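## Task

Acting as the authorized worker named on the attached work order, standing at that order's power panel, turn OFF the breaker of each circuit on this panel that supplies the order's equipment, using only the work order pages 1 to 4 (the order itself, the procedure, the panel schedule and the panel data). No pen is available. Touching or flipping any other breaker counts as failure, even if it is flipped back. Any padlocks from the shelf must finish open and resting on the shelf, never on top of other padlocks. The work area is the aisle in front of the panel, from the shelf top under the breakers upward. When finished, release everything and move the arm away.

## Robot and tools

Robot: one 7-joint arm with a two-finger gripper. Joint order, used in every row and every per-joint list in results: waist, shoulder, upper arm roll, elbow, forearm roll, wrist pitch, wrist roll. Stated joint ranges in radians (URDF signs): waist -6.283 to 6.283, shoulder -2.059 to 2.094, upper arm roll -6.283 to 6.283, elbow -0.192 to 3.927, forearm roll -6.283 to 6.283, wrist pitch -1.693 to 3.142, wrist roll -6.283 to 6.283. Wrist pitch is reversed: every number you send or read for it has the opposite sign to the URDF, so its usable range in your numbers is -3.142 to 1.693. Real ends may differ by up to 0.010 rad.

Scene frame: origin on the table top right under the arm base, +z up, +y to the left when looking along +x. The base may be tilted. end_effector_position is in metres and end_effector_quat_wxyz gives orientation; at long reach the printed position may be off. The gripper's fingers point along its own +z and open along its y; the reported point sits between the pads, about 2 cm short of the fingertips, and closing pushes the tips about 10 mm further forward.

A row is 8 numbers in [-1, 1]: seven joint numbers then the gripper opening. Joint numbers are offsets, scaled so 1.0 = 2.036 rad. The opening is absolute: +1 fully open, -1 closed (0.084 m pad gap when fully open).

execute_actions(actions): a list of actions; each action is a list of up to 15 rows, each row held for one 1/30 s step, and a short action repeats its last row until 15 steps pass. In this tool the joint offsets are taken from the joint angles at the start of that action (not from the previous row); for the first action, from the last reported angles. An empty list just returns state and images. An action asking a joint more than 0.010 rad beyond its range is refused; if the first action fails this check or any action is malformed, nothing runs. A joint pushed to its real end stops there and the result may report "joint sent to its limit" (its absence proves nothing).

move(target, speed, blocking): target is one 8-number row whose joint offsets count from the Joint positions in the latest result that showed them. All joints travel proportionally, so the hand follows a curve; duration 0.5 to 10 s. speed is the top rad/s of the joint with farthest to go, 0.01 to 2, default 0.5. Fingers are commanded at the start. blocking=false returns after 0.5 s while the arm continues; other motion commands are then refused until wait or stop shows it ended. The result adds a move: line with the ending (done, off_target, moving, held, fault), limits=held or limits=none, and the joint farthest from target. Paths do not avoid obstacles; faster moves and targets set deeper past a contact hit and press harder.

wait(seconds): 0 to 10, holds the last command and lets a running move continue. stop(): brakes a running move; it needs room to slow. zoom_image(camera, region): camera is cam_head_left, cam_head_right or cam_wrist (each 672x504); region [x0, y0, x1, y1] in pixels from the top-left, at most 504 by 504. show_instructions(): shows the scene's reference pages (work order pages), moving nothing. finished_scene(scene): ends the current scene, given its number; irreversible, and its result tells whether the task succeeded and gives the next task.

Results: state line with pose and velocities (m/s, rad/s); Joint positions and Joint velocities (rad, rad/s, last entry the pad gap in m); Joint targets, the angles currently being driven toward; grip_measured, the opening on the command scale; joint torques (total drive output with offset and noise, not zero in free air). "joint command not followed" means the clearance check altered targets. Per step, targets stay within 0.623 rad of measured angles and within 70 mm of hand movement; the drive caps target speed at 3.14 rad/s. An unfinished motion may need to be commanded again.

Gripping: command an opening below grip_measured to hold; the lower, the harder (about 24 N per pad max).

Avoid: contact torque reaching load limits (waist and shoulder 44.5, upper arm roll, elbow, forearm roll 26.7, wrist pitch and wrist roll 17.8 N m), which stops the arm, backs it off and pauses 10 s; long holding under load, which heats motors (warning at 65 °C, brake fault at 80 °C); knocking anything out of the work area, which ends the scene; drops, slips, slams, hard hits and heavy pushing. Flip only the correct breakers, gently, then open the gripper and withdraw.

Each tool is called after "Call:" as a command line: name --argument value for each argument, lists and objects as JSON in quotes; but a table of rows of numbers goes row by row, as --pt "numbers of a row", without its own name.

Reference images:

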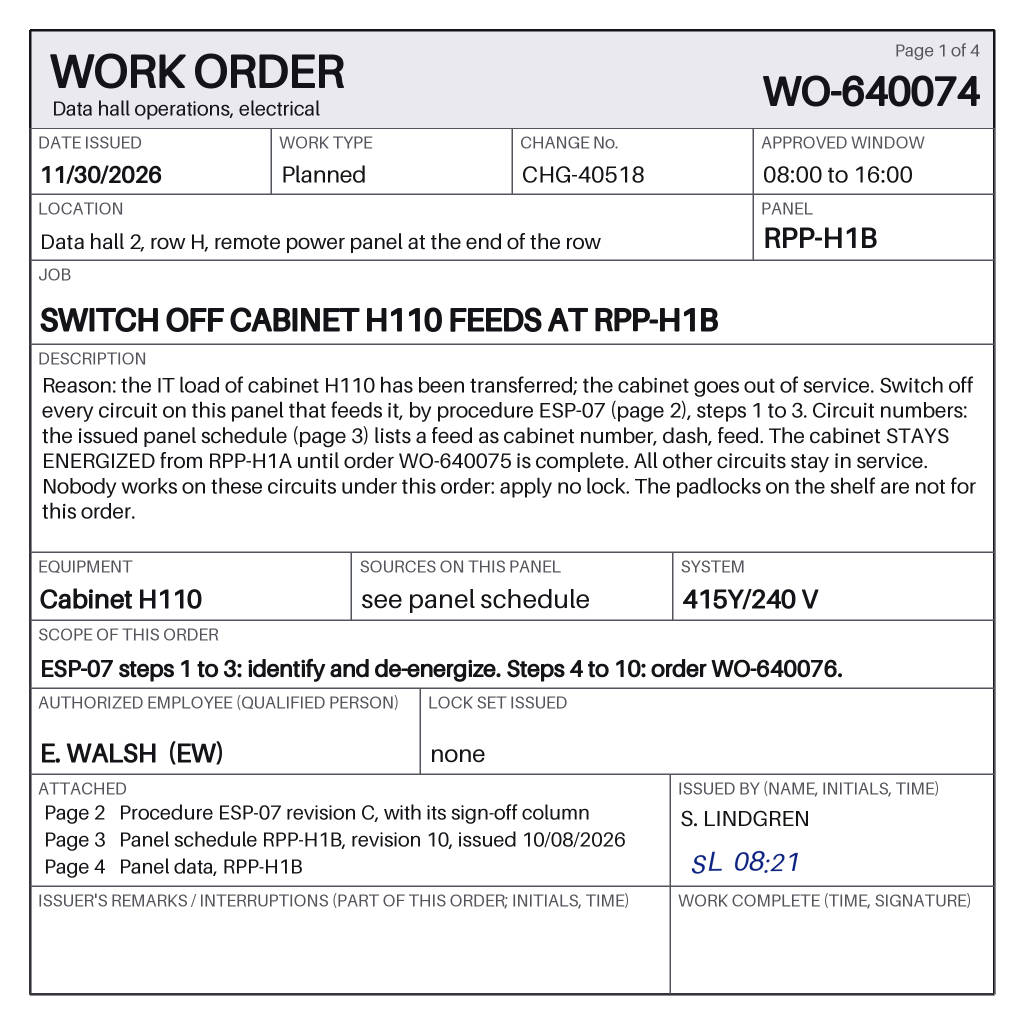

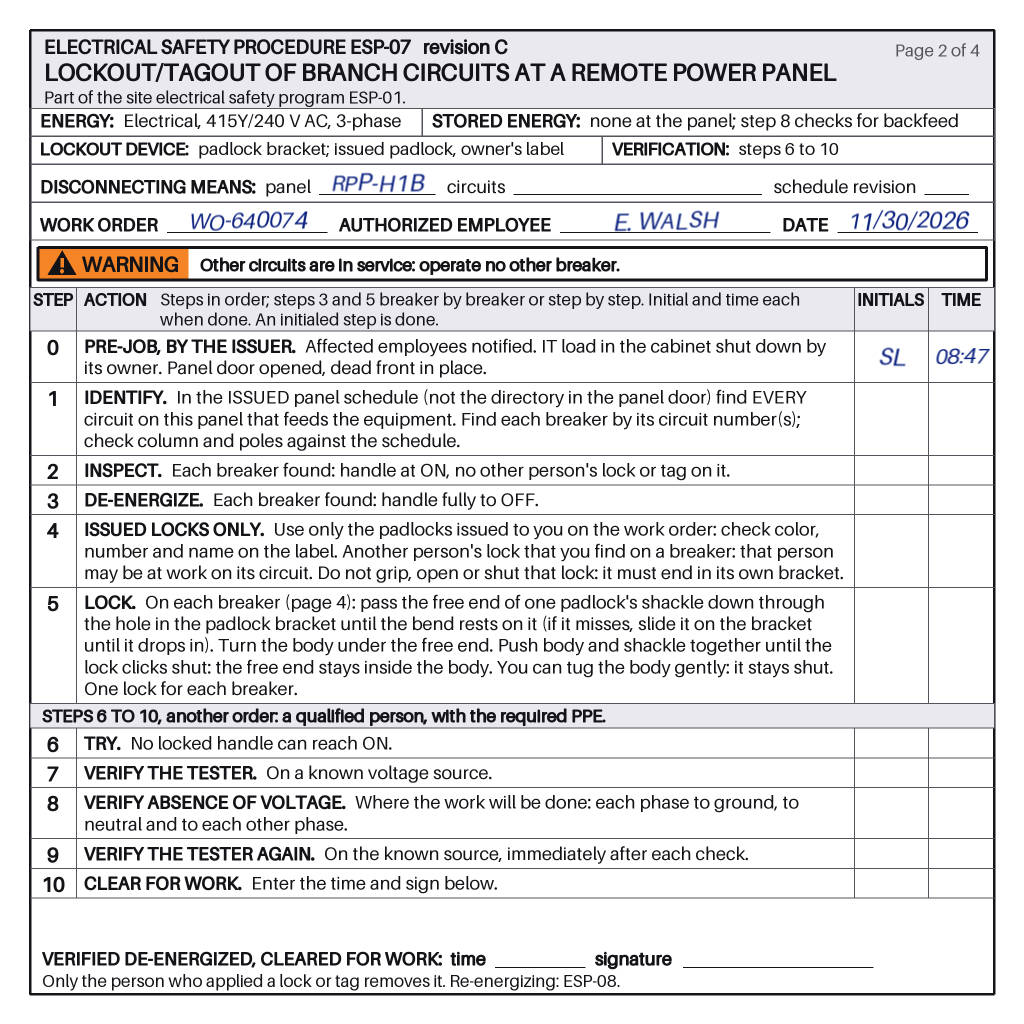

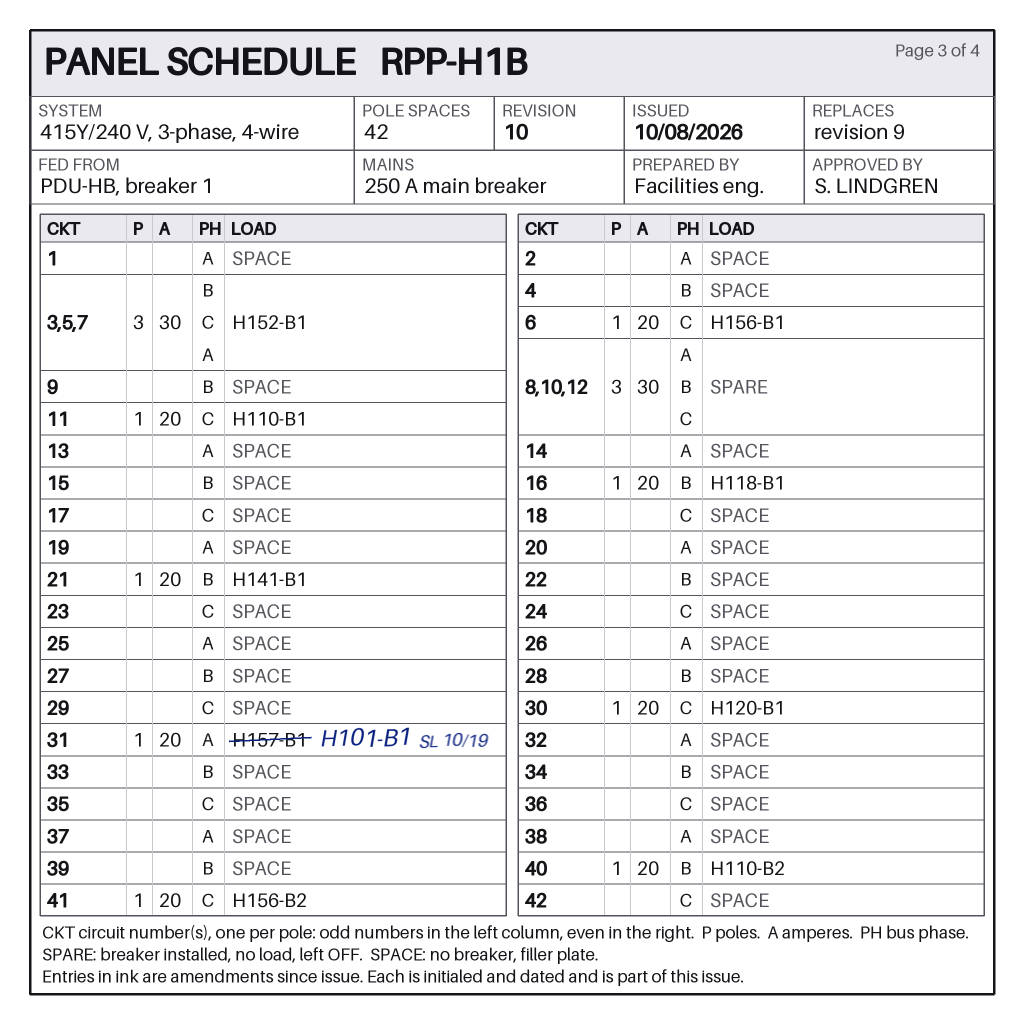

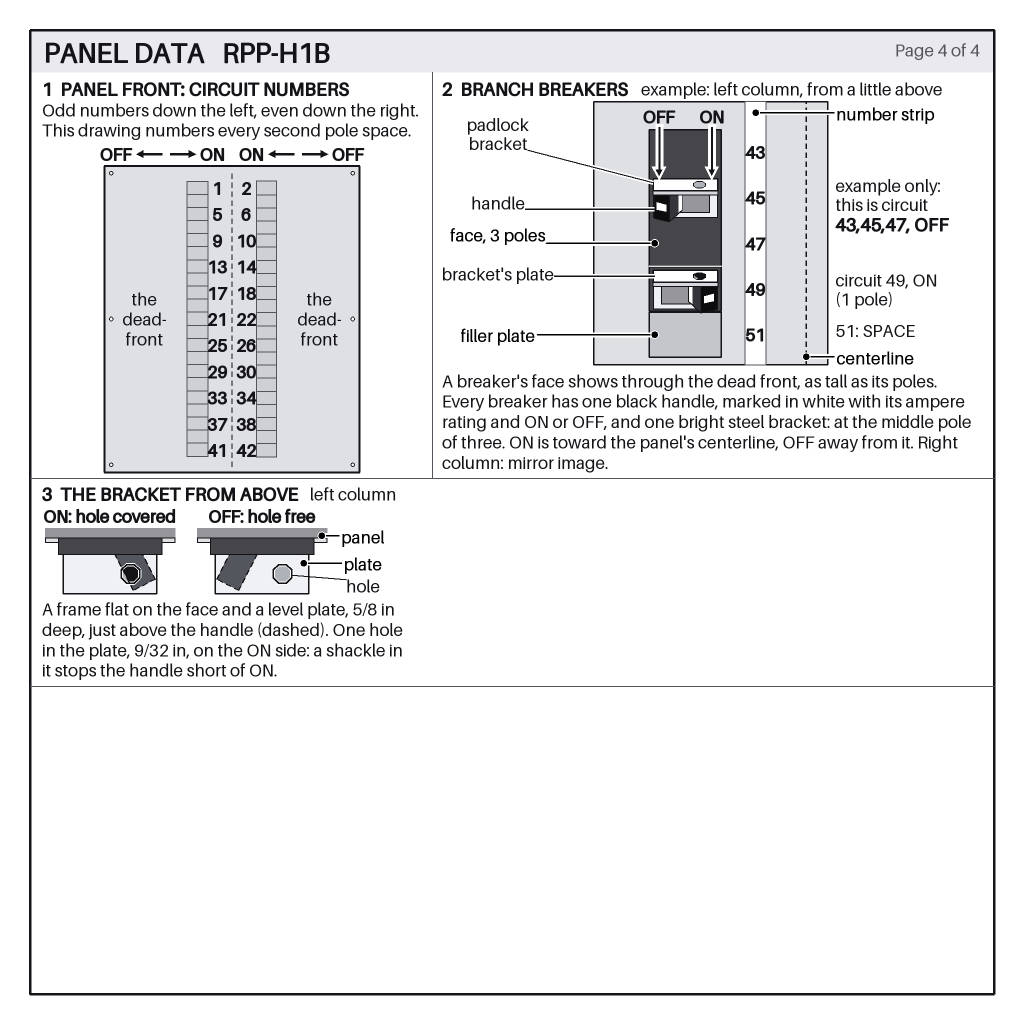

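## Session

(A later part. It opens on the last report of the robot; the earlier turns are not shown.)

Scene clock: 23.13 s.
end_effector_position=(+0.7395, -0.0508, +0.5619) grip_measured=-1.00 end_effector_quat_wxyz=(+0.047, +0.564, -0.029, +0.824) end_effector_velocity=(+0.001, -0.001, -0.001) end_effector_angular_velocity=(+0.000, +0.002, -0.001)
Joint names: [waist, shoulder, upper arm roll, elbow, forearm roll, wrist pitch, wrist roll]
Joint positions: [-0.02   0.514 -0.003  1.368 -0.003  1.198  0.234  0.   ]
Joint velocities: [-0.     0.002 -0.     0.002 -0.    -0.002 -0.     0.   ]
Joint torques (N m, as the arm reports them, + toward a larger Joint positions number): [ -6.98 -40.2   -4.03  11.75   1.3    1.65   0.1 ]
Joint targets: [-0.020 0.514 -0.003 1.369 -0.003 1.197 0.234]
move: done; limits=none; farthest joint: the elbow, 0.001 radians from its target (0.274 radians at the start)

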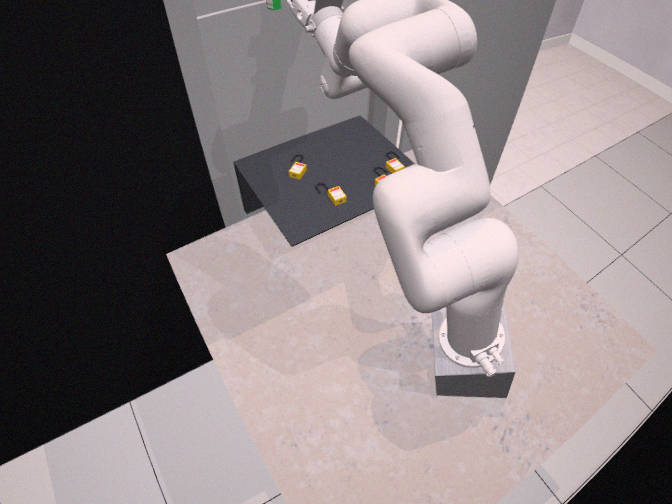

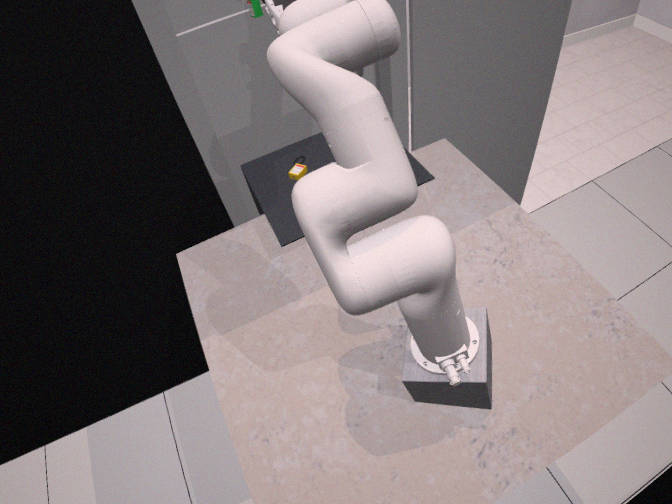

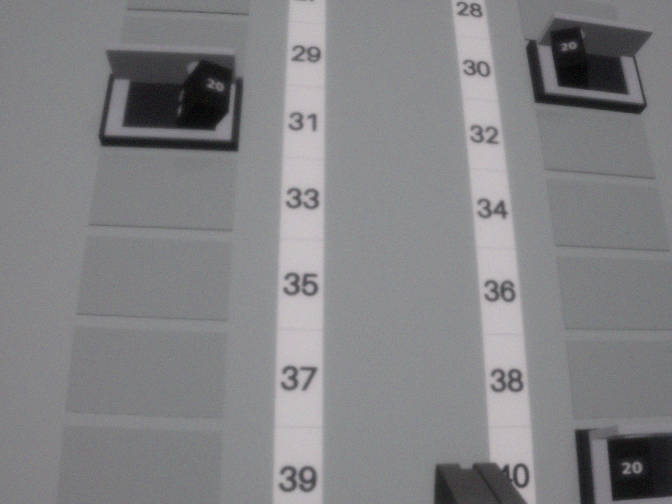

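Call:
move --target '[-0.0246,0.025,0,0.0327,0,-0.0075,0,-1]' --speed 0.05

Scene clock: 25.07 s.
end_effector_position=(+0.7412, -0.0828, +0.5673) grip_measured=-1.00 end_effector_quat_wxyz=(+0.066, +0.549, -0.036, +0.832) end_effector_velocity=(-0.000, -0.001, +0.001) end_effector_angular_velocity=(+0.001, -0.005, -0.003)
Joint names: [waist, shoulder, upper arm roll, elbow, forearm roll, wrist pitch, wrist roll]
Joint positions: [-0.067  0.565 -0.     1.434 -0.005  1.21   0.234  0.   ]
Joint velocities: [-0.001  0.001  0.     0.003  0.003  0.002 -0.     0.   ]
Joint torques (N m, as the arm reports them, + toward a larger Joint positions number): [-26.04 -29.69 -13.41  17.72   9.5  -15.17   0.23]
Joint targets: [-0.070 0.565 -0.003 1.435 -0.003 1.182 0.234]
move: off_target; limits=none; farthest joint: the wrist pitch, 0.028 radians from its target (0.015 radians at the start)

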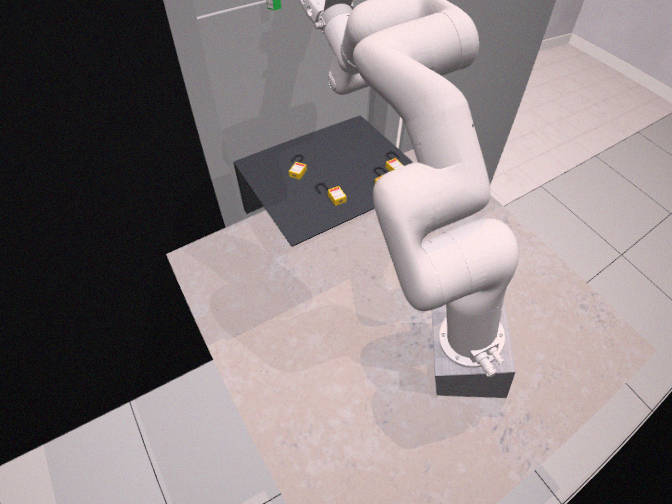

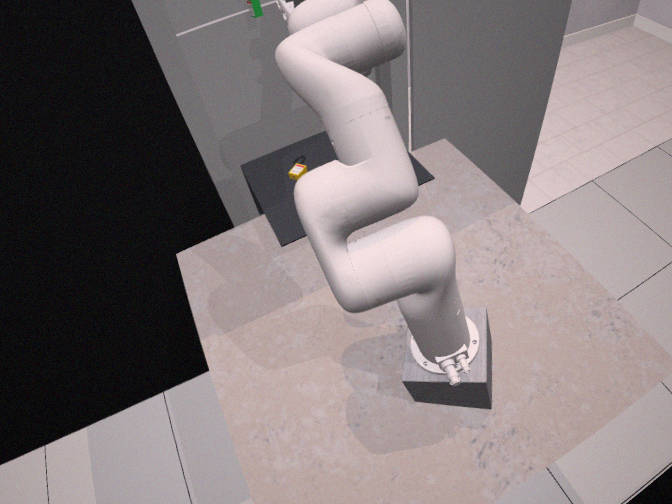

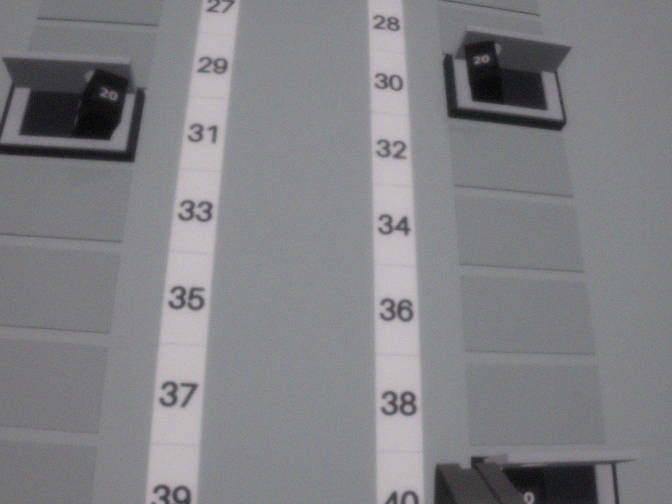

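Call:
move --target '[0.002,-0.0105,0,-0.0196,0,-0.005,0,-1]' --speed 0.08

Call:
move --target '[-0.0075,0.004,0,0.004,0,0,0,-1]' --speed 0.02

Scene clock: 26.17 s.
end_effector_position=(+0.7384, -0.0829, +0.5596) grip_measured=-1.00 end_effector_quat_wxyz=(+0.067, +0.561, -0.040, +0.824) end_effector_velocity=(-0.000, +0.003, -0.001) end_effector_angular_velocity=(+0.000, -0.001, +0.005)
Joint names: [waist, shoulder, upper arm roll, elbow, forearm roll, wrist pitch, wrist roll]
Joint positions: [-0.064  0.544 -0.002  1.393 -0.004  1.199  0.234  0.   ]
Joint velocities: [ 0.003 -0.001  0.001 -0.003 -0.001  0.004  0.     0.   ]
Joint torques (N m, as the arm reports them, + toward a larger Joint positions number): [-12.67 -37.67  -6.95  10.69   3.83   0.82   0.31]
Joint targets: [-0.063 0.543 -0.000 1.394 -0.005 1.200 0.234]
move: done; limits=none; farthest joint: the upper arm roll, 0.002 radians from its target (0.001 radians at the start)

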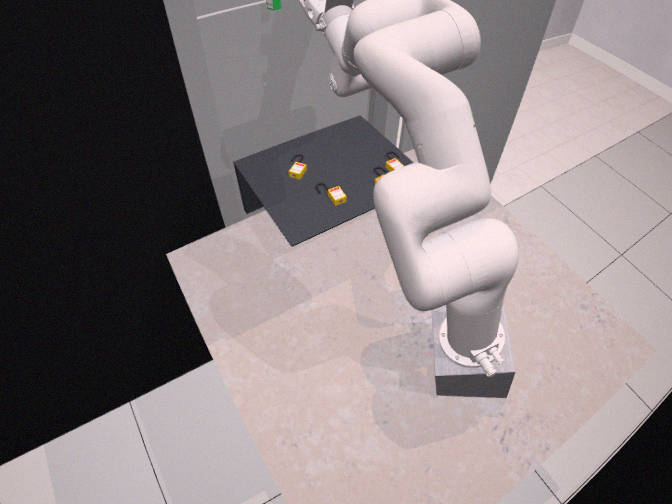

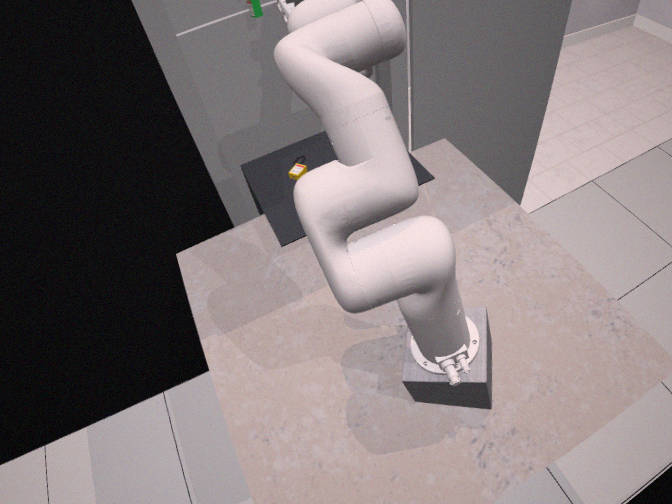

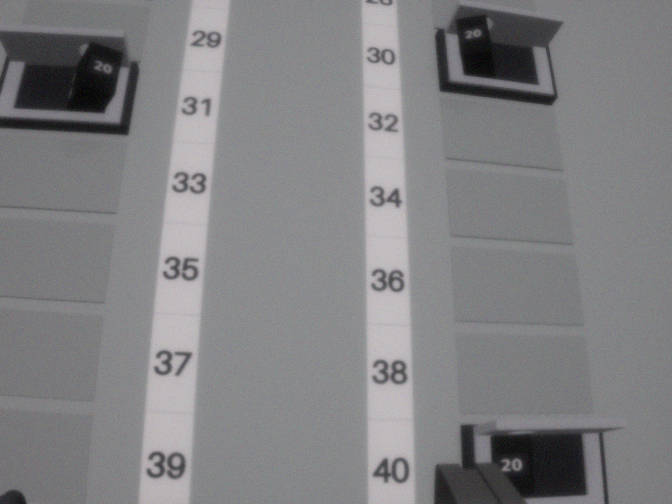

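Scene clock: 27.20 s.
end_effector_position=(+0.7372, -0.0943, +0.5601) grip_measured=-1.00 end_effector_quat_wxyz=(+0.074, +0.560, -0.043, +0.824) end_effector_velocity=(+0.001, +0.005, +0.000) end_effector_angular_velocity=(-0.000, -0.002, +0.009)
Joint names: [waist, shoulder, upper arm roll, elbow, forearm roll, wrist pitch, wrist roll]
Joint positions: [-0.08   0.553 -0.002  1.401 -0.003  1.199  0.234  0.   ]
Joint velocities: [ 0.004 -0.     0.003  0.002 -0.003  0.002 -0.     0.   ]
Joint torques (N m, as the arm reports them, + toward a larger Joint positions number): [ -7.13 -40.42  -4.19  11.75   1.07   1.74   0.23]
Joint targets: [-0.080 0.553 -0.002 1.401 -0.004 1.199 0.234]
move: done; limits=none; farthest joint: the waist, 0.001 radians from its target (0.015 radians at the start)

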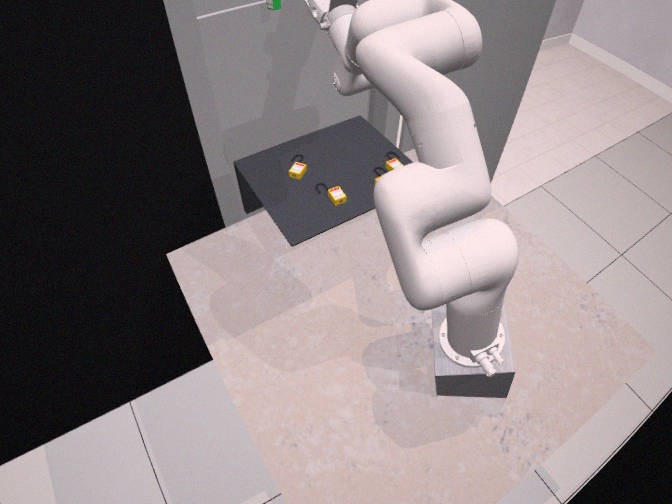

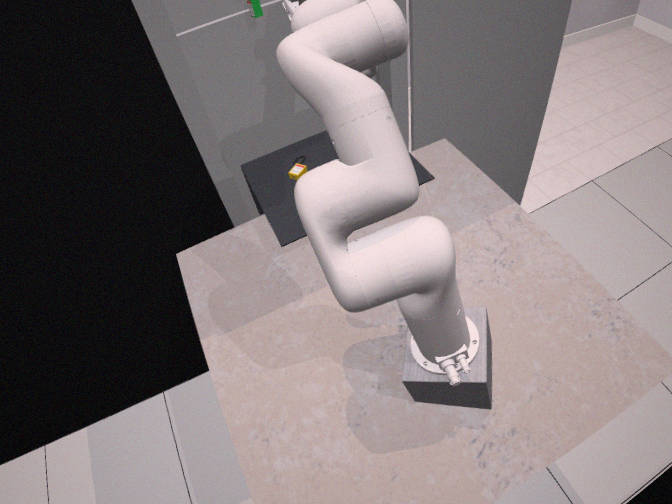

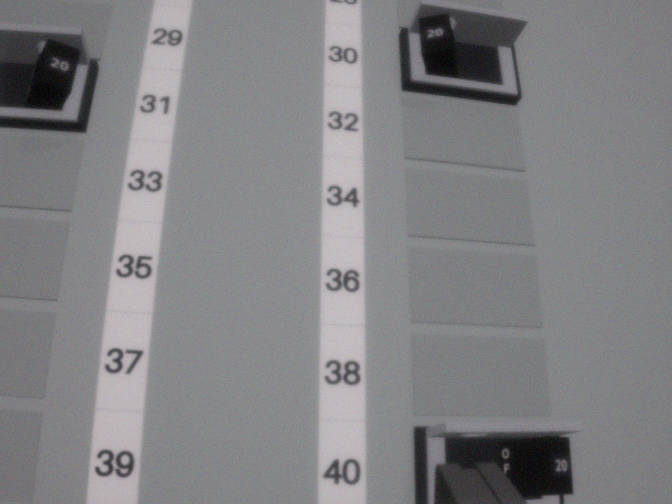

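Call:
move --target '[0,-0.24,0,-0.4,0,0.1,0,-1]' --speed 0.7

Scene clock: 29.17 s.
end_effector_position=(+0.5616, -0.0550, +0.5297) grip_measured=-1.00 end_effector_quat_wxyz=(+0.078, +0.607, -0.060, +0.789) end_effector_velocity=(-0.001, -0.000, +0.000) end_effector_angular_velocity=(-0.000, -0.000, -0.001)
Joint names: [waist, shoulder, upper arm roll, elbow, forearm roll, wrist pitch, wrist roll]
Joint positions: [-0.08   0.065 -0.002  0.587 -0.003  1.402  0.234  0.   ]
Joint velocities: [-0.001 -0.002  0.    -0.003 -0.     0.001 -0.     0.   ]
Joint torques (N m, as the arm reports them, + toward a larger Joint positions number): [ -3.46 -24.64  -3.45   9.55   0.99   2.15   0.17]
Joint targets: [-0.080 0.064 -0.002 0.587 -0.003 1.402 0.234]
move: done; limits=none; farthest joint: the elbow, 0.001 radians from its target (0.815 radians at the start)

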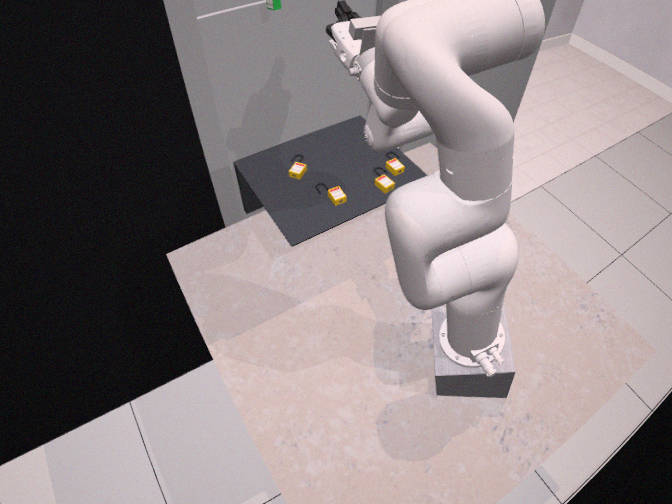

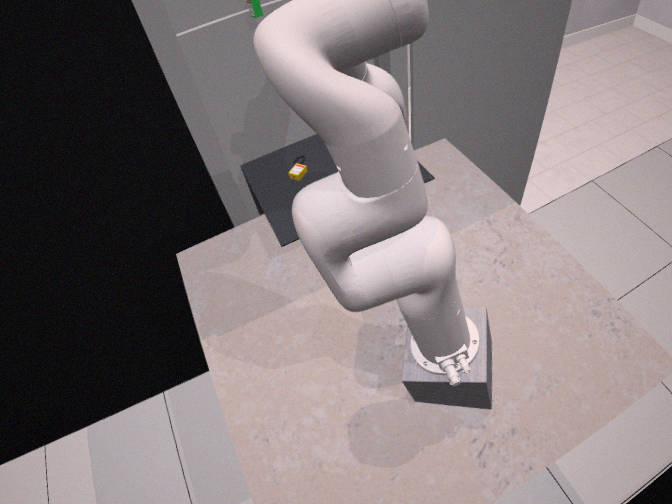

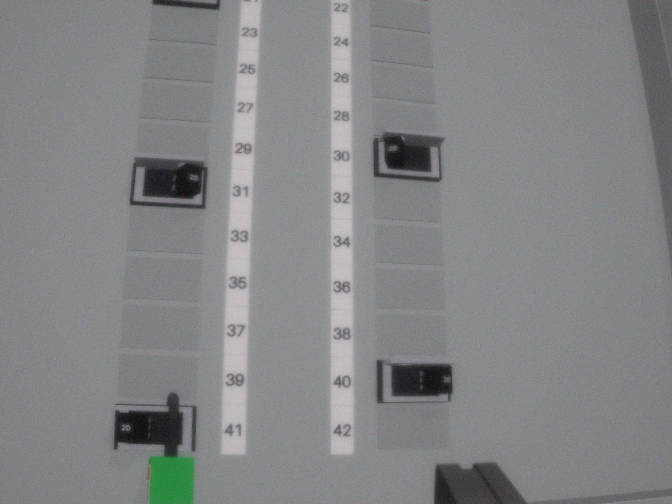

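Call:
finished_scene --scene 1

The scene is finished: the task was done.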